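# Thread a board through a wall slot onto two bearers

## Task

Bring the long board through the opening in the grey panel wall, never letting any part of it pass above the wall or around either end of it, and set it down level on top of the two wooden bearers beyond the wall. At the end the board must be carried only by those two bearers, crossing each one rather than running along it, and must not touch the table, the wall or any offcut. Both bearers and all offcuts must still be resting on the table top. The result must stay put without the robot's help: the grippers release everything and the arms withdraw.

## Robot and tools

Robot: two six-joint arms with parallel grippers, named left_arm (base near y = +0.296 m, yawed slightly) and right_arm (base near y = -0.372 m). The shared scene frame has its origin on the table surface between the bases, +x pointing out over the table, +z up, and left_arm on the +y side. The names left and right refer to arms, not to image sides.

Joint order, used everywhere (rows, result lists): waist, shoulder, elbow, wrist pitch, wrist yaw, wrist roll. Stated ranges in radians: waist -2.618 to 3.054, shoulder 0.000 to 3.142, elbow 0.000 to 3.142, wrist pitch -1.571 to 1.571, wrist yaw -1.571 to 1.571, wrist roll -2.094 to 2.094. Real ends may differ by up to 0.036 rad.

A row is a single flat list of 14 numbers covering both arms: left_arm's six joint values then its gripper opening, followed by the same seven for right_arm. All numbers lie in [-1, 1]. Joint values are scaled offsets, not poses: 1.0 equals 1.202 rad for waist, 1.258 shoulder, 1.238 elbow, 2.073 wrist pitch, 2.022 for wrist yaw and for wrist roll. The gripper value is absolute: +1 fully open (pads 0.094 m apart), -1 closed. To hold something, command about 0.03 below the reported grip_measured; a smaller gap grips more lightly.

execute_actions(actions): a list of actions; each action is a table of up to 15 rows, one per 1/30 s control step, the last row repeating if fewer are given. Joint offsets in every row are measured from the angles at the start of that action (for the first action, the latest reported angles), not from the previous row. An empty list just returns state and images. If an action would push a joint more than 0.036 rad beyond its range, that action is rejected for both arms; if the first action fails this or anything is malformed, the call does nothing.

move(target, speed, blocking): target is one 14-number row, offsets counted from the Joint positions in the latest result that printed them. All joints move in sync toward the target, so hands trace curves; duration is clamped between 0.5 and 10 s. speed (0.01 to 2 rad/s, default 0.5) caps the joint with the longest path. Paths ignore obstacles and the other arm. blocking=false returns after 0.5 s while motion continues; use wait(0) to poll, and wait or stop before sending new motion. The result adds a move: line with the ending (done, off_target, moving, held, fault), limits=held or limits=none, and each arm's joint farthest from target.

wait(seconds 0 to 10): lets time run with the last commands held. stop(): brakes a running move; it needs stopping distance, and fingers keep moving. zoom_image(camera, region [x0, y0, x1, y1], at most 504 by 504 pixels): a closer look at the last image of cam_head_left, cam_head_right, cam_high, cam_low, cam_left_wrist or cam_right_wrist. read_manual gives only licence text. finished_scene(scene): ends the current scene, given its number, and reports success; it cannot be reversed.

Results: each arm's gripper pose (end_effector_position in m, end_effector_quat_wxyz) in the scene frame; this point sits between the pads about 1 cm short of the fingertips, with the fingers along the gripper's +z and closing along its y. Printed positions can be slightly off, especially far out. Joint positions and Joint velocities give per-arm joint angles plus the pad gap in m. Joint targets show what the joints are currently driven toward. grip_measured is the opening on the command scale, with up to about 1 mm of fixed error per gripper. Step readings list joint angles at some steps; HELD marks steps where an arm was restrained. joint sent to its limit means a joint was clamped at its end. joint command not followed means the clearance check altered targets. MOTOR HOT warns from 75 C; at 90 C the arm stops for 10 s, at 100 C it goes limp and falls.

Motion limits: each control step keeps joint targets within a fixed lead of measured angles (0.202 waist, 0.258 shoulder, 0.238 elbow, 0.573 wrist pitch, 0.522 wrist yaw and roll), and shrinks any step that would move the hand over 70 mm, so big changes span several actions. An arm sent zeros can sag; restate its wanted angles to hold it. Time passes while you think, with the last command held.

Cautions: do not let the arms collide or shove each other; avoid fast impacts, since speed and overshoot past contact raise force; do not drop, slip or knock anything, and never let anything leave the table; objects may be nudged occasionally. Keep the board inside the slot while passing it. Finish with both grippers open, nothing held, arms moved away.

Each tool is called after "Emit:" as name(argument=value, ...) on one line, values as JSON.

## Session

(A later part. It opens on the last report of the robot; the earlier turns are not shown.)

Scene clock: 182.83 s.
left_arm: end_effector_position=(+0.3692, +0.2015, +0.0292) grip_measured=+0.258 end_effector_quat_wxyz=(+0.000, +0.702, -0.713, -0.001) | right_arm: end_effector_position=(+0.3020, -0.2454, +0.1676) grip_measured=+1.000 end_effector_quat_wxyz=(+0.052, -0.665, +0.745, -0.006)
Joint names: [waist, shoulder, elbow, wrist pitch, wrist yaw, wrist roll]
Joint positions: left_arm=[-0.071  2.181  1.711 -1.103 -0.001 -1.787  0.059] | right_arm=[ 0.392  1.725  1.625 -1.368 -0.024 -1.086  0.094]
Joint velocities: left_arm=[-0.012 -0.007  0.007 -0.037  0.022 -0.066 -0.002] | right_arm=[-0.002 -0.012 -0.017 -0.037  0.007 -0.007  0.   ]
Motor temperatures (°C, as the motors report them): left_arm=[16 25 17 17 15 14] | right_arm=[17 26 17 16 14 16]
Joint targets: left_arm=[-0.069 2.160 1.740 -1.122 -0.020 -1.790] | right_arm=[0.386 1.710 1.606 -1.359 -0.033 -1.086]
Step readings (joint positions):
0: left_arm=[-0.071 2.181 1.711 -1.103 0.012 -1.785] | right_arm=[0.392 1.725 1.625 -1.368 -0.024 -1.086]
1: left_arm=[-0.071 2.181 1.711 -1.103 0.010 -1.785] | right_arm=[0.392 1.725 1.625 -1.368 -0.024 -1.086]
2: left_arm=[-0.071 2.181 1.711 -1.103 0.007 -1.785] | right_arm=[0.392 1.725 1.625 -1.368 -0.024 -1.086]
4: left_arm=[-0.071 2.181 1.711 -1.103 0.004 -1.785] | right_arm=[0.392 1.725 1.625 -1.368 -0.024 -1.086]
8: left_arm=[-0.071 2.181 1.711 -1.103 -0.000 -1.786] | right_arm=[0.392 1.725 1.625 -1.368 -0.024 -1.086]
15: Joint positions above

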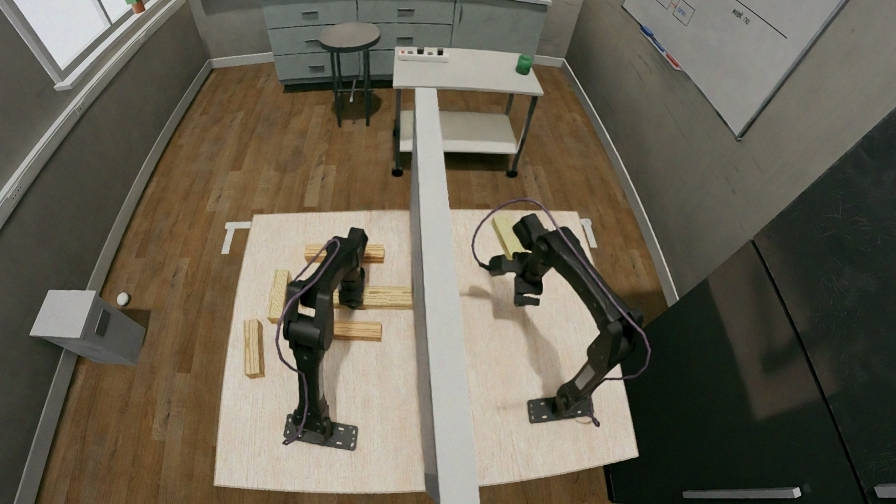

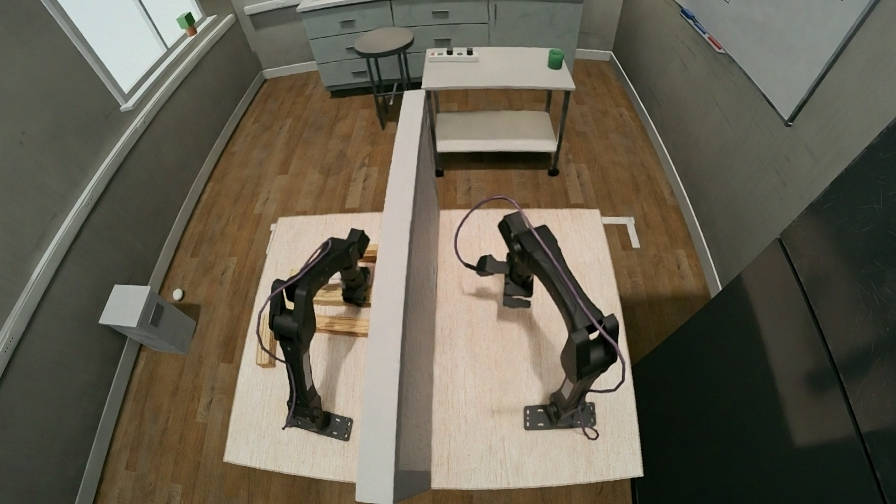

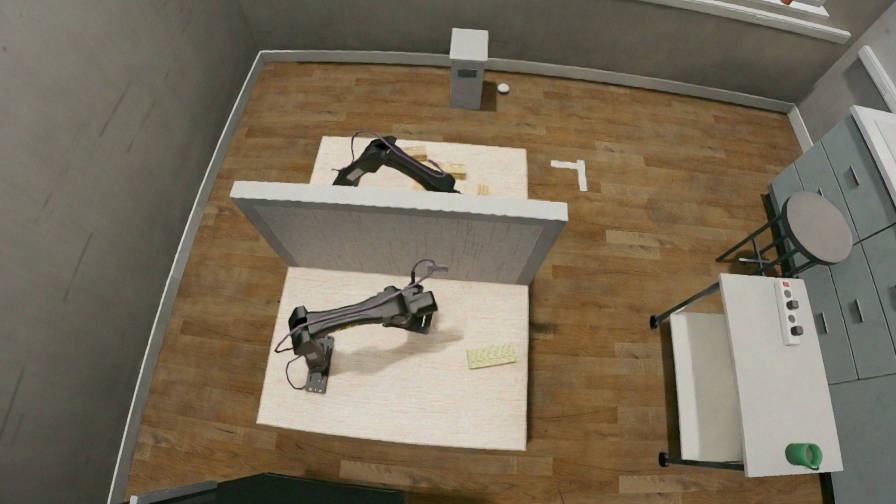

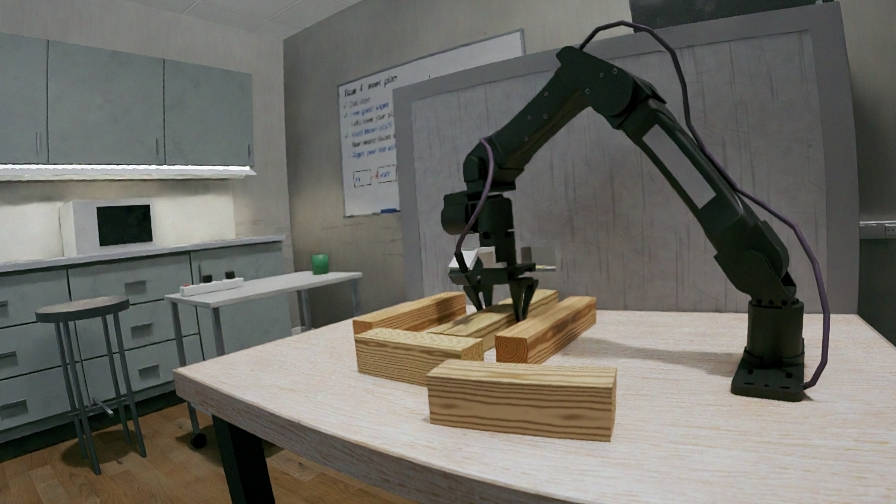

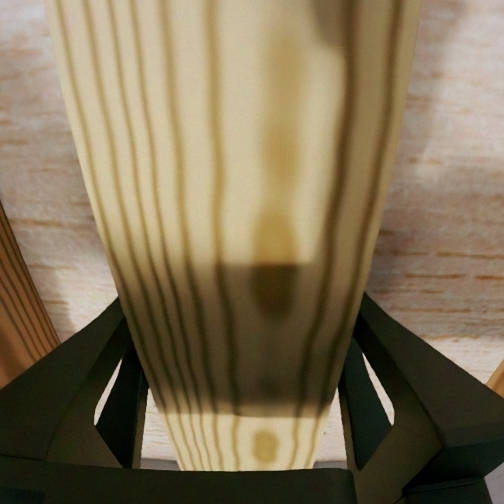

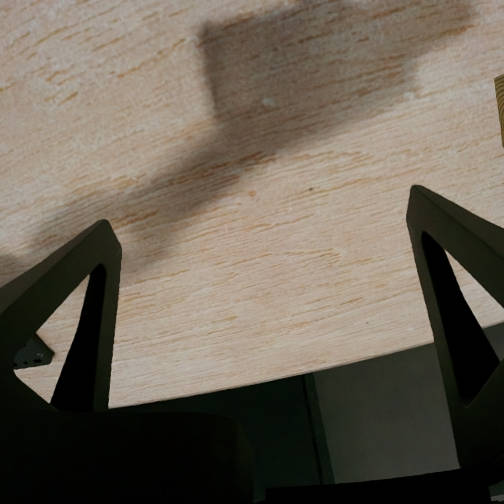

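Emit:
execute_actions(actions=[[[0.0017,-0.0213,0.0346,-0.0176,-0.0094,-0.0015,0.2,-0.005,-0.0119,-0.0153,0.0043,-0.0045,0,1],[0.0017,-0.0258,0.0458,-0.0259,-0.0094,-0.0015,0.2,-0.005,-0.0119,-0.0153,0.0043,-0.0045,0,1],[0.0017,-0.0304,0.057,-0.0343,-0.0094,-0.0015,0.2,-0.005,-0.0119,-0.0153,0.0043,-0.0045,0,1],[0.0017,-0.0349,0.0682,-0.0426,-0.0094,-0.0015,0.2,-0.005,-0.0119,-0.0153,0.0043,-0.0045,0,1],[0.0017,-0.0395,0.0794,-0.051,-0.0094,-0.0015,0.2,-0.005,-0.0119,-0.0153,0.0043,-0.0045,0,1],[0.0017,-0.0441,0.0906,-0.0594,-0.0094,-0.0015,0.2,-0.005,-0.0119,-0.0153,0.0043,-0.0045,0,1],[0.0017,-0.0486,0.1018,-0.0677,-0.0094,-0.0015,0.2,-0.005,-0.0119,-0.0153,0.0043,-0.0045,0,1],[0.0017,-0.0512,0.1145,-0.0763,-0.0094,-0.0015,0.2,-0.005,-0.0119,-0.0153,0.0043,-0.0045,0,1],[0.0017,-0.0517,0.1286,-0.085,-0.0094,-0.0015,0.2,-0.005,-0.0119,-0.0153,0.0043,-0.0045,0,1],[0.0017,-0.0522,0.1427,-0.0938,-0.0094,-0.0015,0.2,-0.005,-0.0119,-0.0153,0.0043,-0.0045,0,1],[0.0017,-0.0527,0.1568,-0.1025,-0.0094,-0.0015,0.2,-0.005,-0.0119,-0.0153,0.0043,-0.0045,0,1],[0.0017,-0.0532,0.1709,-0.1113,-0.0094,-0.0015,0.2,-0.005,-0.0119,-0.0153,0.0043,-0.0045,0,1],[0.0017,-0.0538,0.185,-0.12,-0.0094,-0.0015,0.2,-0.005,-0.0119,-0.0153,0.0043,-0.0045,0,1],[0.0017,-0.0543,0.1991,-0.1288,-0.0094,-0.0015,0.2,-0.005,-0.0119,-0.0153,0.0043,-0.0045,0,1],[0.0017,-0.0548,0.2132,-0.1375,-0.0094,-0.0015,0.2,-0.005,-0.0119,-0.0153,0.0043,-0.0045,0,1]]])

Emit:
wait(seconds=0.4)

Scene clock: 184.17 s.
left_arm: end_effector_position=(+0.3781, +0.1996, +0.0880) grip_measured=+0.257 end_effector_quat_wxyz=(-0.009, +0.701, -0.713, +0.012) | right_arm: end_effector_position=(+0.3020, -0.2454, +0.1676) grip_measured=+1.000 end_effector_quat_wxyz=(+0.052, -0.665, +0.745, -0.006)
Joint names: [waist, shoulder, elbow, wrist pitch, wrist yaw, wrist roll]
Joint positions: left_arm=[-0.071  2.157  1.908 -1.293 -0.002 -1.787  0.059] | right_arm=[ 0.392  1.725  1.625 -1.368 -0.024 -1.086  0.094]
Joint velocities: left_arm=[-0.002 -0.022  0.515 -0.491  0.007 -0.11  -0.001] | right_arm=[-0.012 -0.007 -0.002 -0.051  0.007 -0.007  0.   ]
Motor temperatures (°C, as the motors report them): left_arm=[16 25 17 17 15 14] | right_arm=[17 26 17 16 14 16]
Joint targets: left_arm=[-0.069 2.112 1.975 -1.389 -0.020 -1.790] | right_arm=[0.386 1.710 1.606 -1.359 -0.034 -1.086]
Step readings (joint positions):
0: left_arm=[-0.071 2.181 1.711 -1.103 -0.001 -1.787] | right_arm=[0.392 1.725 1.625 -1.368 -0.024 -1.086]
1: left_arm=[-0.071 2.181 1.713 -1.105 -0.001 -1.787] | right_arm=[0.392 1.725 1.625 -1.368 -0.024 -1.086]
2: left_arm=[-0.071 2.181 1.716 -1.108 -0.001 -1.787] | right_arm=[0.392 1.725 1.625 -1.368 -0.024 -1.086]
4: left_arm=[-0.071 2.181 1.730 -1.128 -0.001 -1.787] | right_arm=[0.392 1.725 1.625 -1.368 -0.024 -1.086]
8: left_arm=[-0.071 2.177 1.783 -1.181 -0.001 -1.787] | right_arm=[0.392 1.725 1.625 -1.368 -0.024 -1.086]
15: Joint positions above

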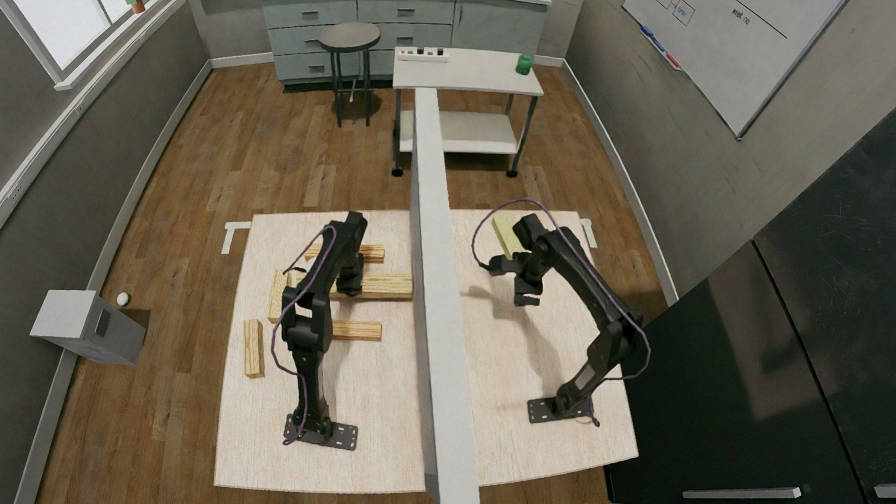

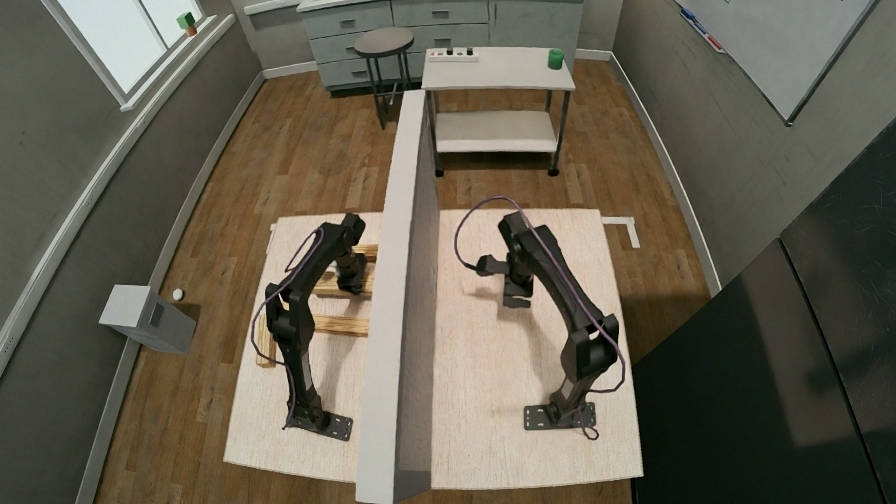

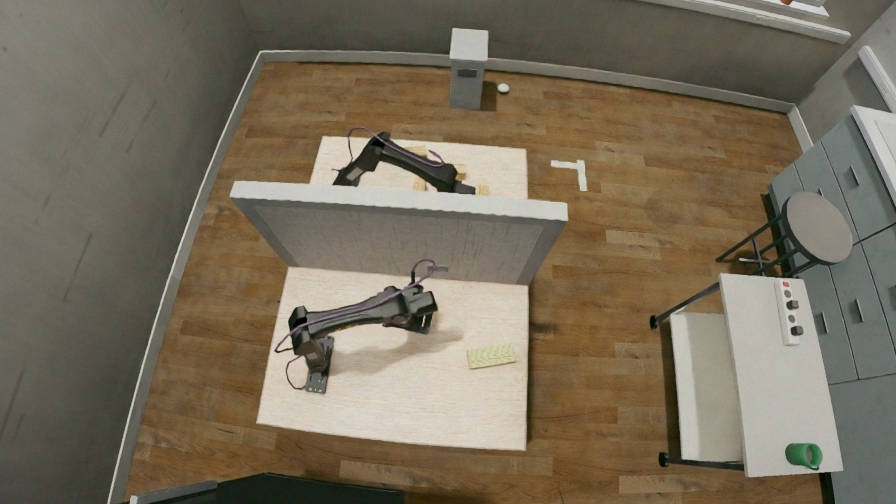

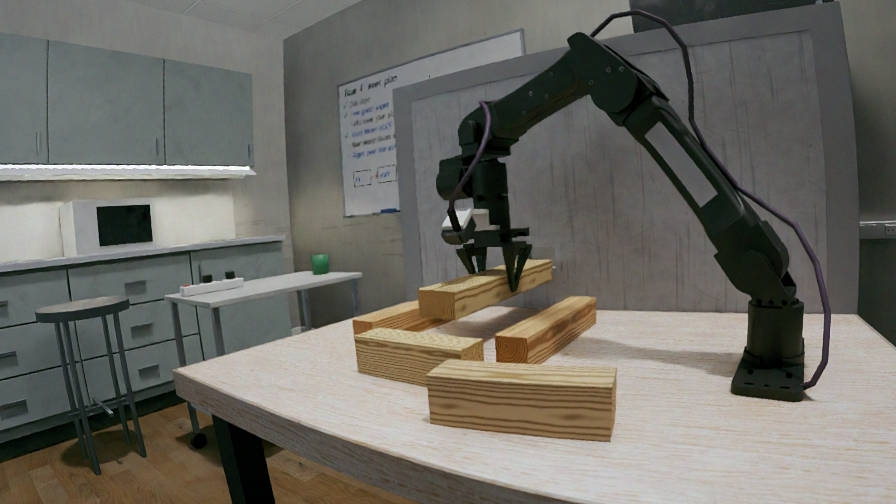

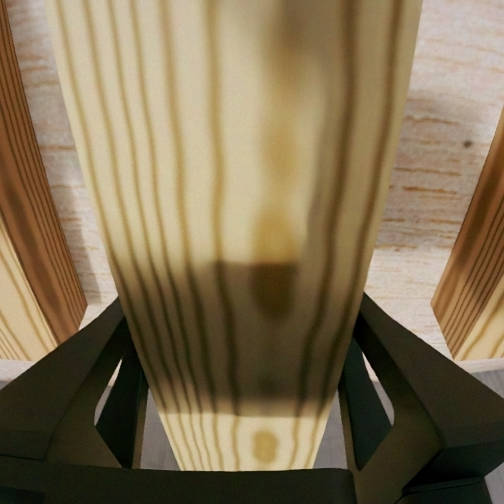

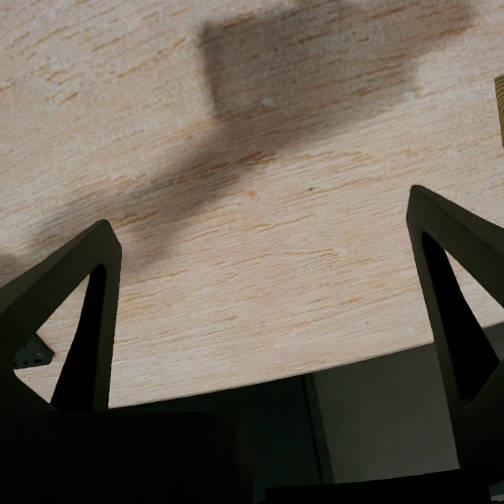

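Scene clock: 184.57 s.
left_arm: end_effector_position=(+0.3694, +0.2018, +0.1017) grip_measured=+0.258 end_effector_quat_wxyz=(-0.003, +0.702, -0.713, +0.002) | right_arm: end_effector_position=(+0.3020, -0.2454, +0.1676) grip_measured=+1.000 end_effector_quat_wxyz=(+0.052, -0.665, +0.745, -0.006)
Joint names: [waist, shoulder, elbow, wrist pitch, wrist yaw, wrist roll]
Joint positions: left_arm=[-0.071  2.143  1.941 -1.363 -0.003 -1.787  0.059] | right_arm=[ 0.392  1.725  1.625 -1.368 -0.024 -1.086  0.094]
Joint velocities: left_arm=[ 0.027  0.002  0.007 -0.007 -0.022  0.037  0.   ] | right_arm=[-0.027  0.002 -0.002 -0.037  0.051 -0.051  0.   ]
Motor temperatures (°C, as the motors report them): left_arm=[16 25 17 17 15 14] | right_arm=[17 26 17 16 14 16]
Joint targets: left_arm=[-0.069 2.112 1.975 -1.388 -0.020 -1.790] | right_arm=[0.386 1.710 1.606 -1.359 -0.034 -1.086]
wait: 0.40 s; no rest

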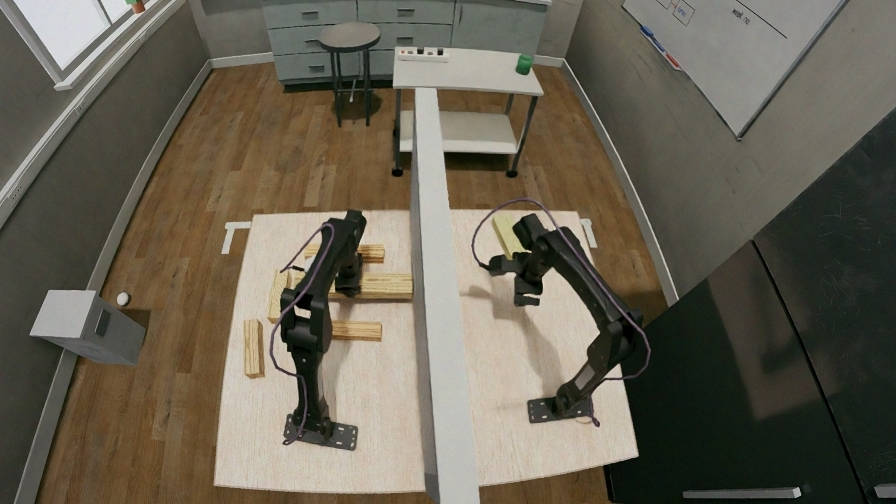

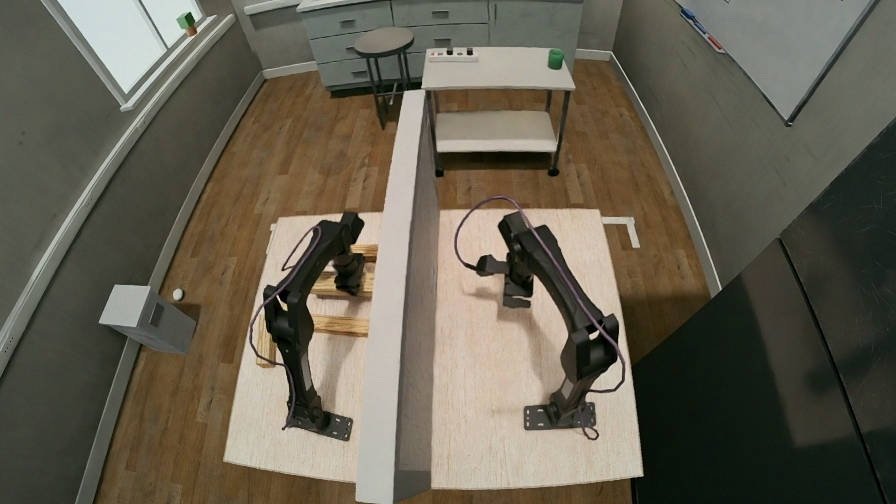

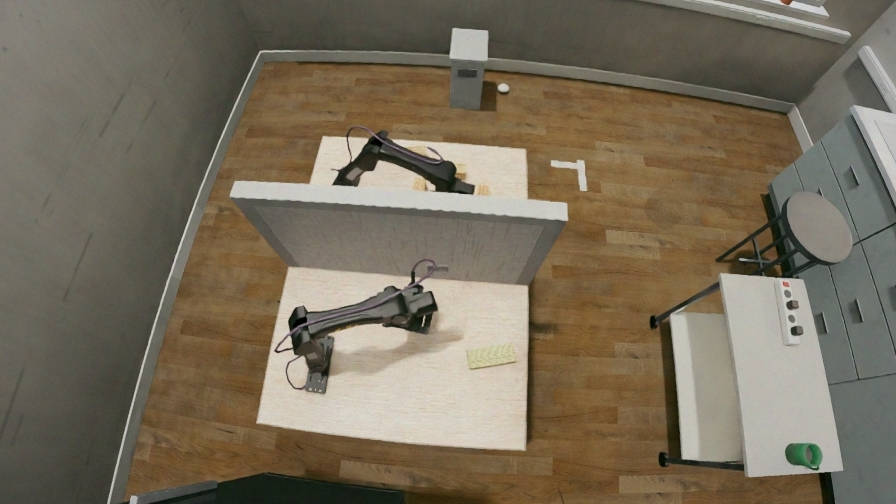

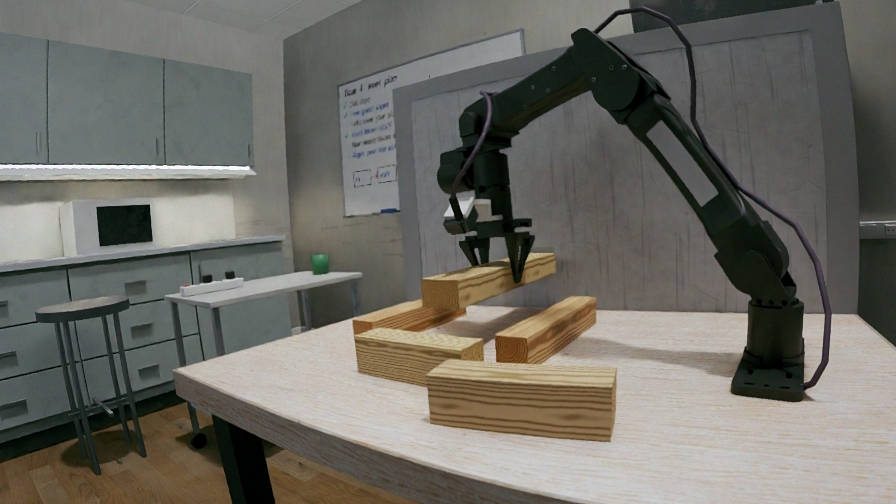

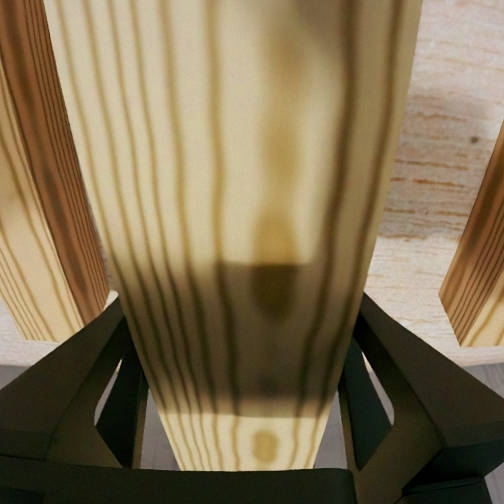

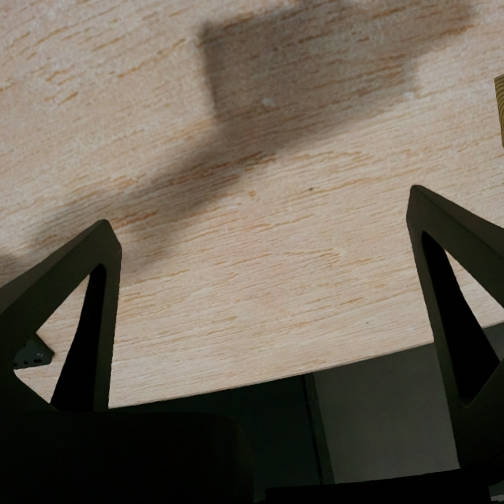

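Emit:
execute_actions(actions=[[[0.0059,-0.0246,0.0275,-0.0121,-0.0084,0.003,0.2,-0.005,-0.0119,-0.0153,0.0043,-0.005,0,1],[0.0102,-0.0246,0.0275,-0.0121,-0.0084,0.0059,0.2,-0.005,-0.0119,-0.0153,0.0043,-0.005,0,1],[0.0144,-0.0246,0.0275,-0.0121,-0.0084,0.0089,0.2,-0.005,-0.0119,-0.0153,0.0043,-0.005,0,1],[0.0187,-0.0246,0.0275,-0.0121,-0.0084,0.0119,0.2,-0.005,-0.0119,-0.0153,0.0043,-0.005,0,1],[0.0229,-0.0246,0.0275,-0.0121,-0.0084,0.0148,0.2,-0.005,-0.0119,-0.0153,0.0043,-0.005,0,1],[0.0271,-0.0246,0.0275,-0.0121,-0.0084,0.0346,0.2,-0.005,-0.0119,-0.0153,0.0043,-0.005,0,1],[0.0314,-0.0246,0.0275,-0.0121,-0.0084,0.0544,0.2,-0.005,-0.0119,-0.0153,0.0043,-0.005,0,1],[0.0356,-0.0246,0.0275,-0.0121,-0.0084,0.0742,0.2,-0.005,-0.0119,-0.0153,0.0043,-0.005,0,1],[0.0399,-0.0246,0.0275,-0.0121,-0.0084,0.094,0.2,-0.005,-0.0119,-0.0153,0.0043,-0.005,0,1],[0.0441,-0.0246,0.0275,-0.0121,-0.0084,0.1137,0.2,-0.005,-0.0119,-0.0153,0.0043,-0.005,0,1],[0.0441,-0.0246,0.0275,-0.0121,-0.0084,0.1335,0.2,-0.005,-0.0119,-0.0153,0.0043,-0.005,0,1],[0.0441,-0.0246,0.0275,-0.0121,-0.0084,0.1533,0.2,-0.005,-0.0119,-0.0153,0.0043,-0.005,0,1],[0.0441,-0.0246,0.0275,-0.0121,-0.0084,0.1731,0.2,-0.005,-0.0119,-0.0153,0.0043,-0.005,0,1],[0.0441,-0.0246,0.0275,-0.0121,-0.0084,0.1929,0.2,-0.005,-0.0119,-0.0153,0.0043,-0.005,0,1],[0.0441,-0.0246,0.0275,-0.0121,-0.0084,0.2127,0.2,-0.005,-0.0119,-0.0153,0.0043,-0.005,0,1]]])

Scene clock: 185.90 s.
left_arm: end_effector_position=(+0.3731, +0.2244, +0.1017) grip_measured=+0.258 end_effector_quat_wxyz=(-0.003, +0.619, -0.786, -0.001) | right_arm: end_effector_position=(+0.3020, -0.2454, +0.1676) grip_measured=+1.000 end_effector_quat_wxyz=(+0.052, -0.665, +0.745, -0.006)
Joint names: [waist, shoulder, elbow, wrist pitch, wrist yaw, wrist roll]
Joint positions: left_arm=[-0.018  2.143  1.941 -1.366 -0.006 -1.513  0.059] | right_arm=[ 0.392  1.725  1.625 -1.368 -0.024 -1.086  0.094]
Joint velocities: left_arm=[ 0.007 -0.012 -0.012 -0.037  0.037  1.004 -0.002] | right_arm=[-0.017  0.022 -0.002 -0.066  0.022 -0.066  0.   ]
Motor temperatures (°C, as the motors report them): left_arm=[16 25 18 17 15 14] | right_arm=[17 26 17 16 14 16]
Joint targets: left_arm=[-0.018 2.112 1.975 -1.388 -0.019 -1.357] | right_arm=[0.386 1.710 1.606 -1.359 -0.035 -1.086]
Step readings (joint positions):
0: left_arm=[-0.071 2.143 1.941 -1.366 -0.003 -1.787] | right_arm=[0.392 1.725 1.625 -1.368 -0.024 -1.086]
1: left_arm=[-0.071 2.143 1.941 -1.366 -0.003 -1.786] | right_arm=[0.392 1.725 1.625 -1.368 -0.024 -1.086]
2: left_arm=[-0.071 2.143 1.941 -1.366 -0.003 -1.785] | right_arm=[0.392 1.725 1.625 -1.368 -0.024 -1.086]
4: left_arm=[-0.068 2.143 1.941 -1.366 -0.003 -1.780] | right_arm=[0.392 1.725 1.625 -1.368 -0.024 -1.086]
8: left_arm=[-0.051 2.143 1.941 -1.366 -0.003 -1.732] | right_arm=[0.392 1.725 1.625 -1.368 -0.024 -1.086]
15: Joint positions above

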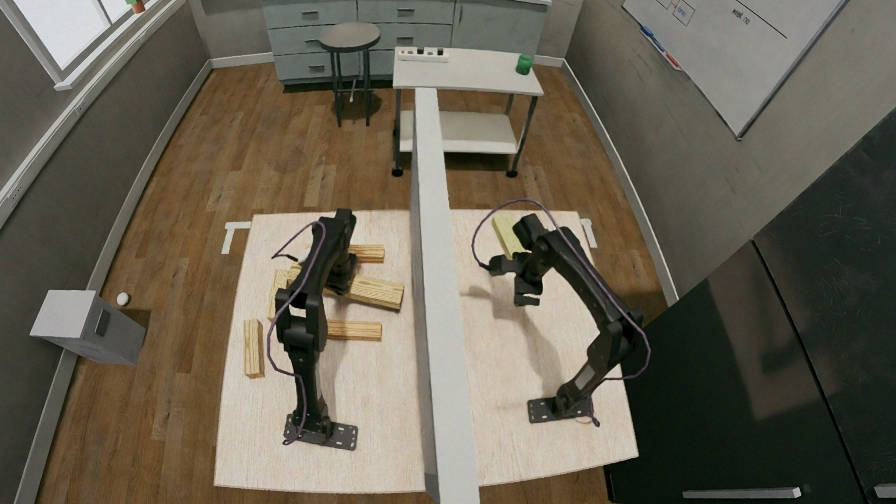

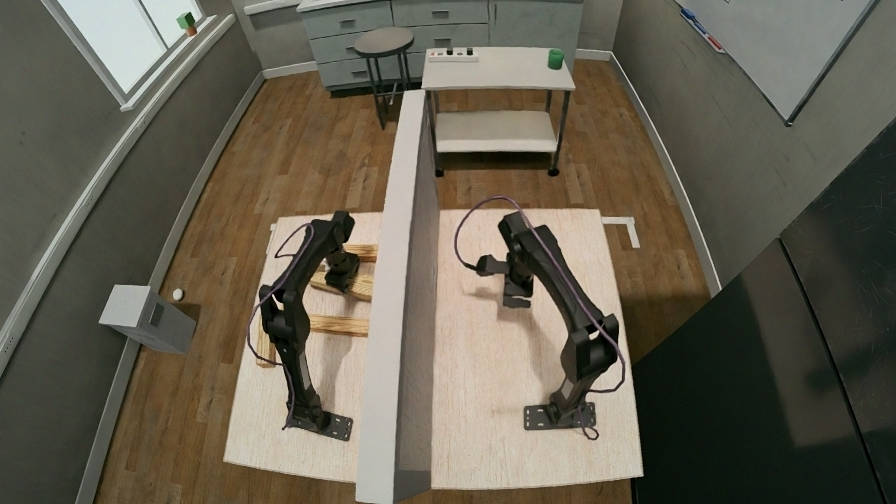

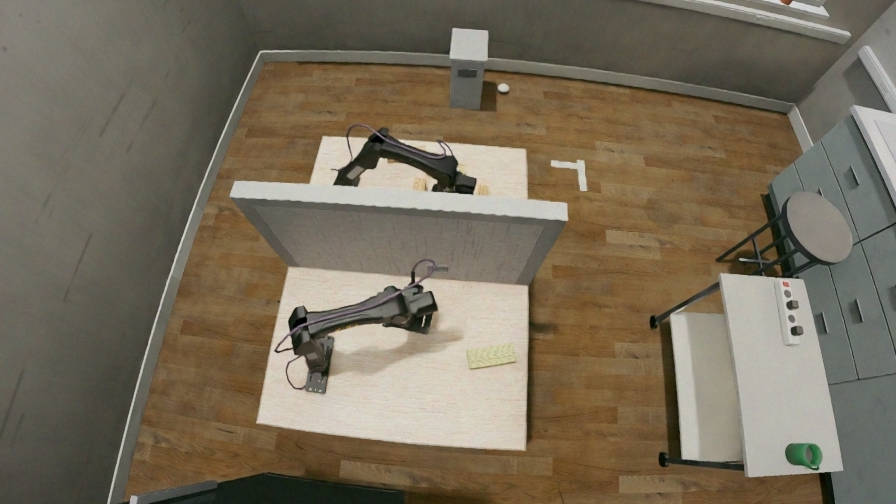

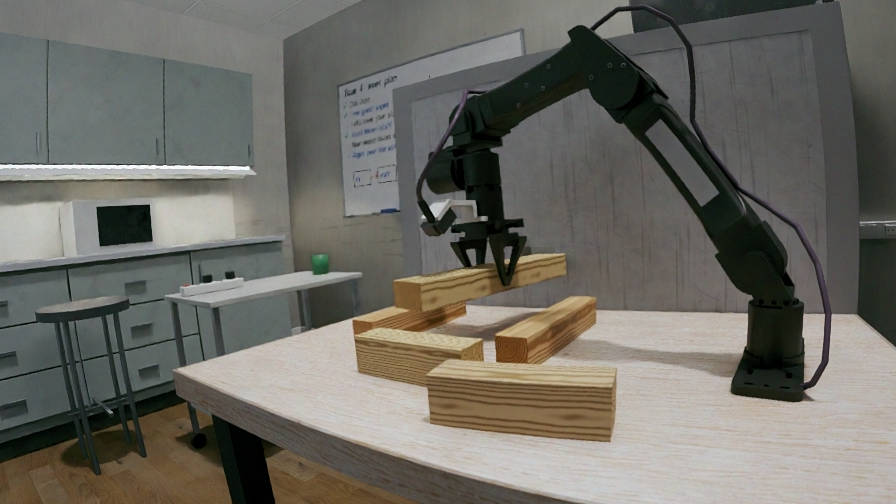

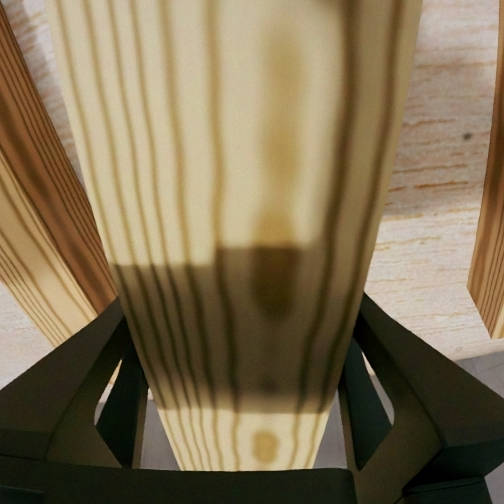

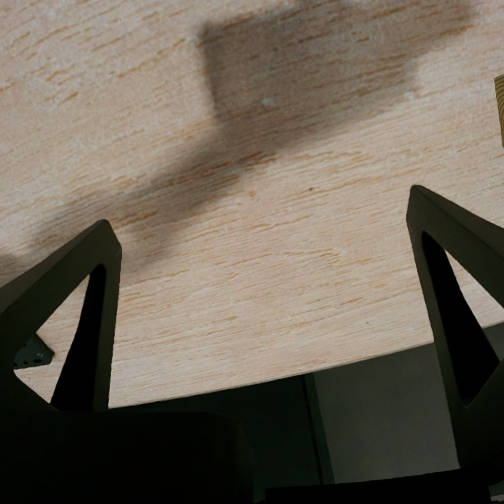

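Emit:
move(target=[0,-0.0246,0.0275,-0.0106,-0.0064,0.6716,0.2,-0.005,-0.0119,-0.0153,0.0043,-0.0054,0,1], speed=1.2)

Scene clock: 188.17 s.
left_arm: end_effector_position=(+0.3714, +0.2248, +0.1017) grip_measured=+0.259 end_effector_quat_wxyz=(-0.002, +0.009, +1.000, +0.004) | right_arm: end_effector_position=(+0.3020, -0.2454, +0.1676) grip_measured=+1.000 end_effector_quat_wxyz=(+0.052, -0.665, +0.745, -0.006)
Joint names: [waist, shoulder, elbow, wrist pitch, wrist yaw, wrist roll]
Joint positions: left_arm=[-0.018  2.143  1.941 -1.374 -0.007 -0.159  0.059] | right_arm=[ 0.392  1.725  1.625 -1.368 -0.024 -1.086  0.094]
Joint velocities: left_arm=[-0.012 -0.012  0.012 -0.007 -0.007 -0.037  0.   ] | right_arm=[-0.007 -0.007 -0.012  0.007 -0.007 -0.007  0.   ]
Motor temperatures (°C, as the motors report them): left_arm=[16 25 18 17 15 14] | right_arm=[17 26 17 16 14 16]
Joint targets: left_arm=[-0.018 2.112 1.975 -1.388 -0.019 -0.154] | right_arm=[0.386 1.710 1.606 -1.359 -0.035 -1.086]
move: off_target (left_arm); limits=none; left_arm: farthest joint: the elbow, 0.034 radians from its target (0.034 radians at the start); right_arm: farthest joint: the elbow, 0.019 radians from its target (0.019 radians at the start)

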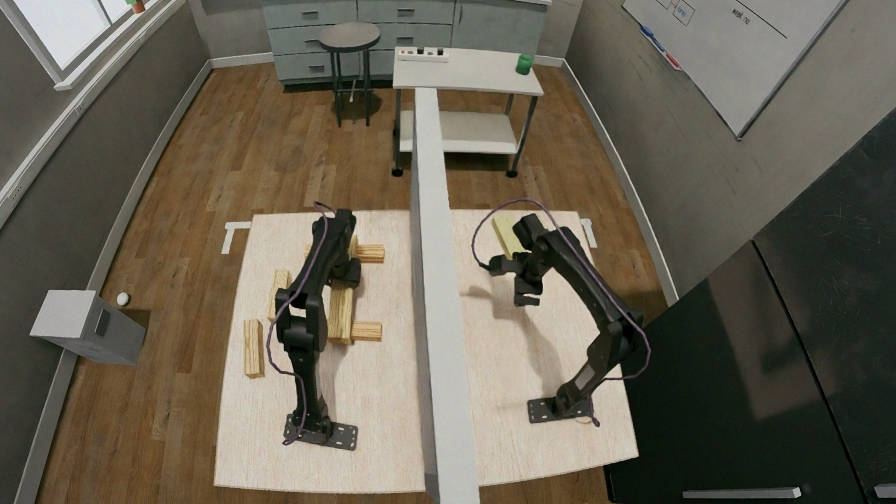

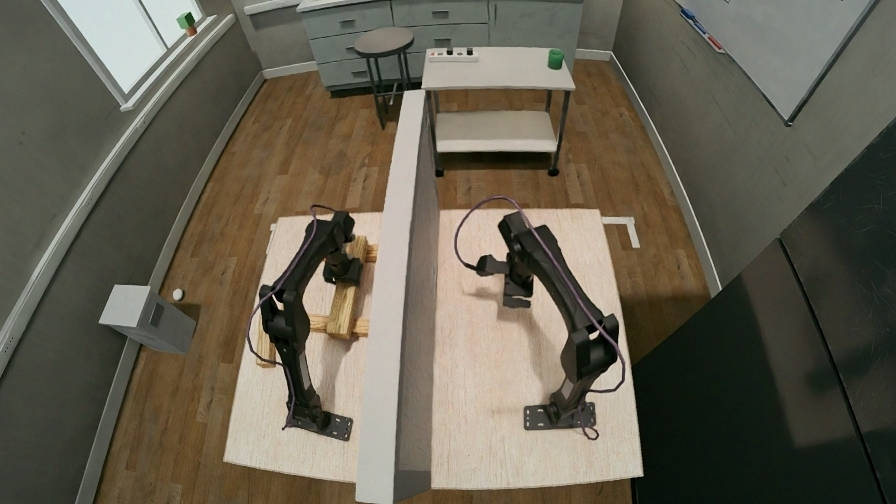

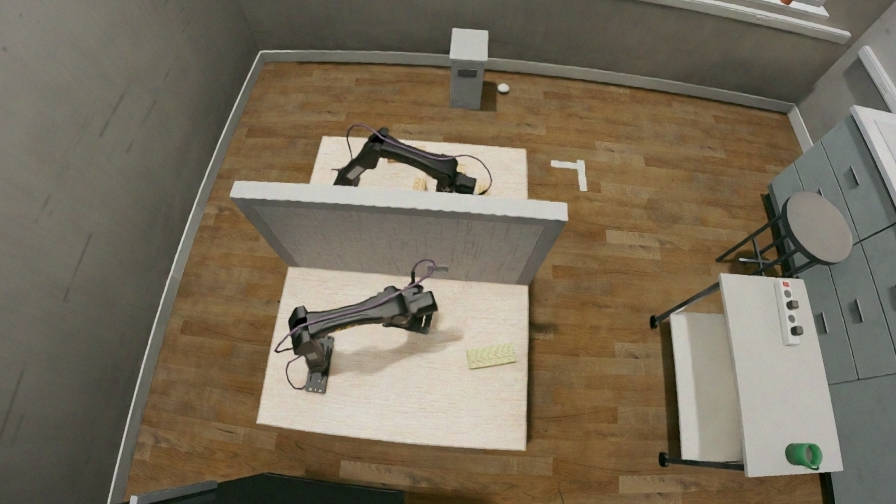

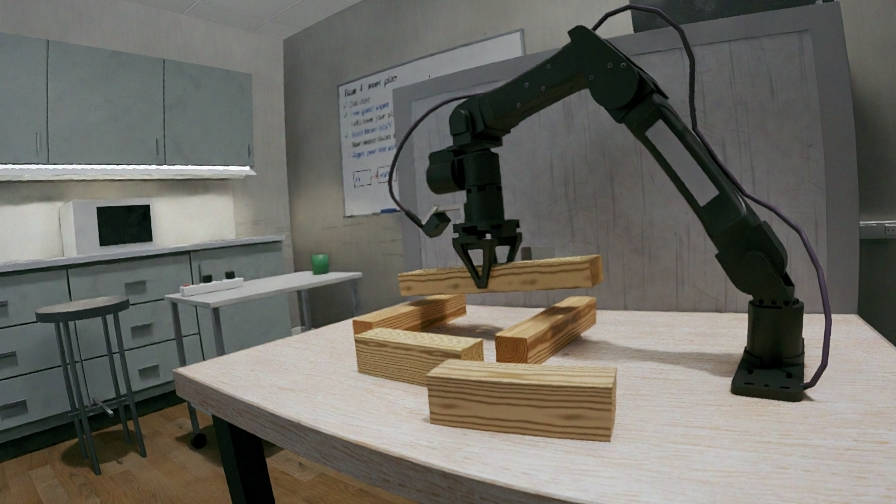

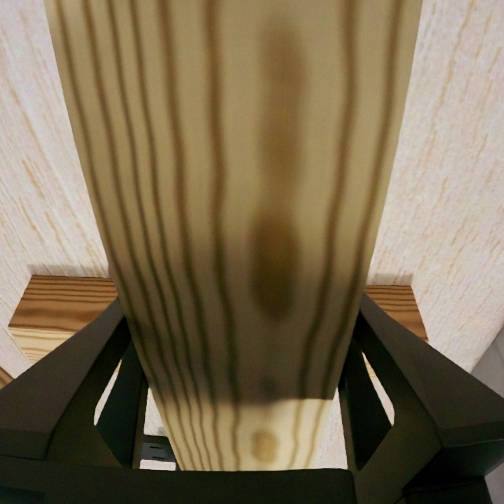

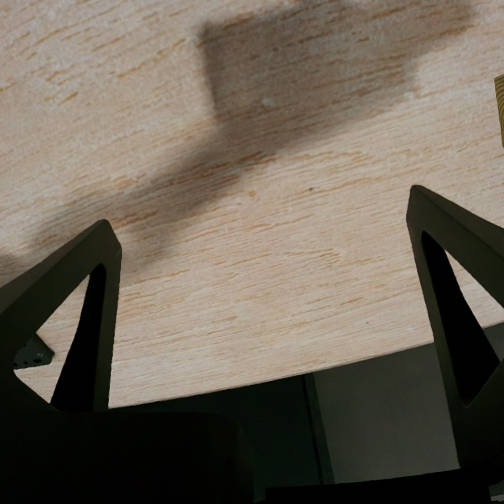

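Emit:
zoom_image(camera="cam_head_right", region=[240, 200, 400, 360])

Emit:
zoom_image(camera="cam_low", region=[340, 220, 640, 400])

Region (240, 200, 400, 360) of cam_head_right's 896x504 image, scaled by 3.150, with more detail than that image has.

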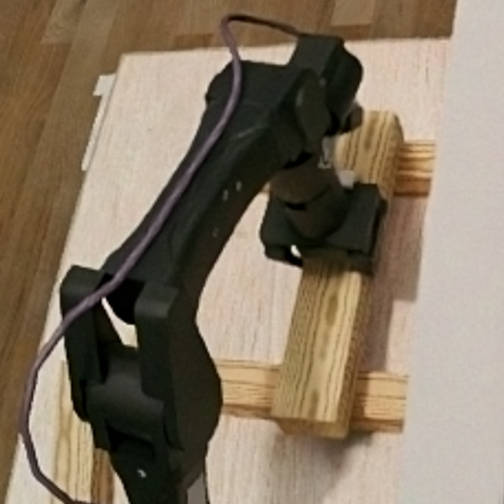

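Region (340, 220, 640, 400) of cam_low's 896x504 image, scaled by 1.680, with more detail than that image has; it fills the top 302 rows of this view, and the rest is white.

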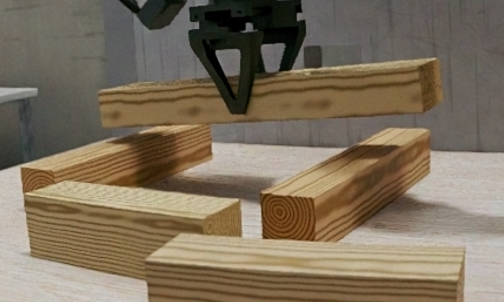

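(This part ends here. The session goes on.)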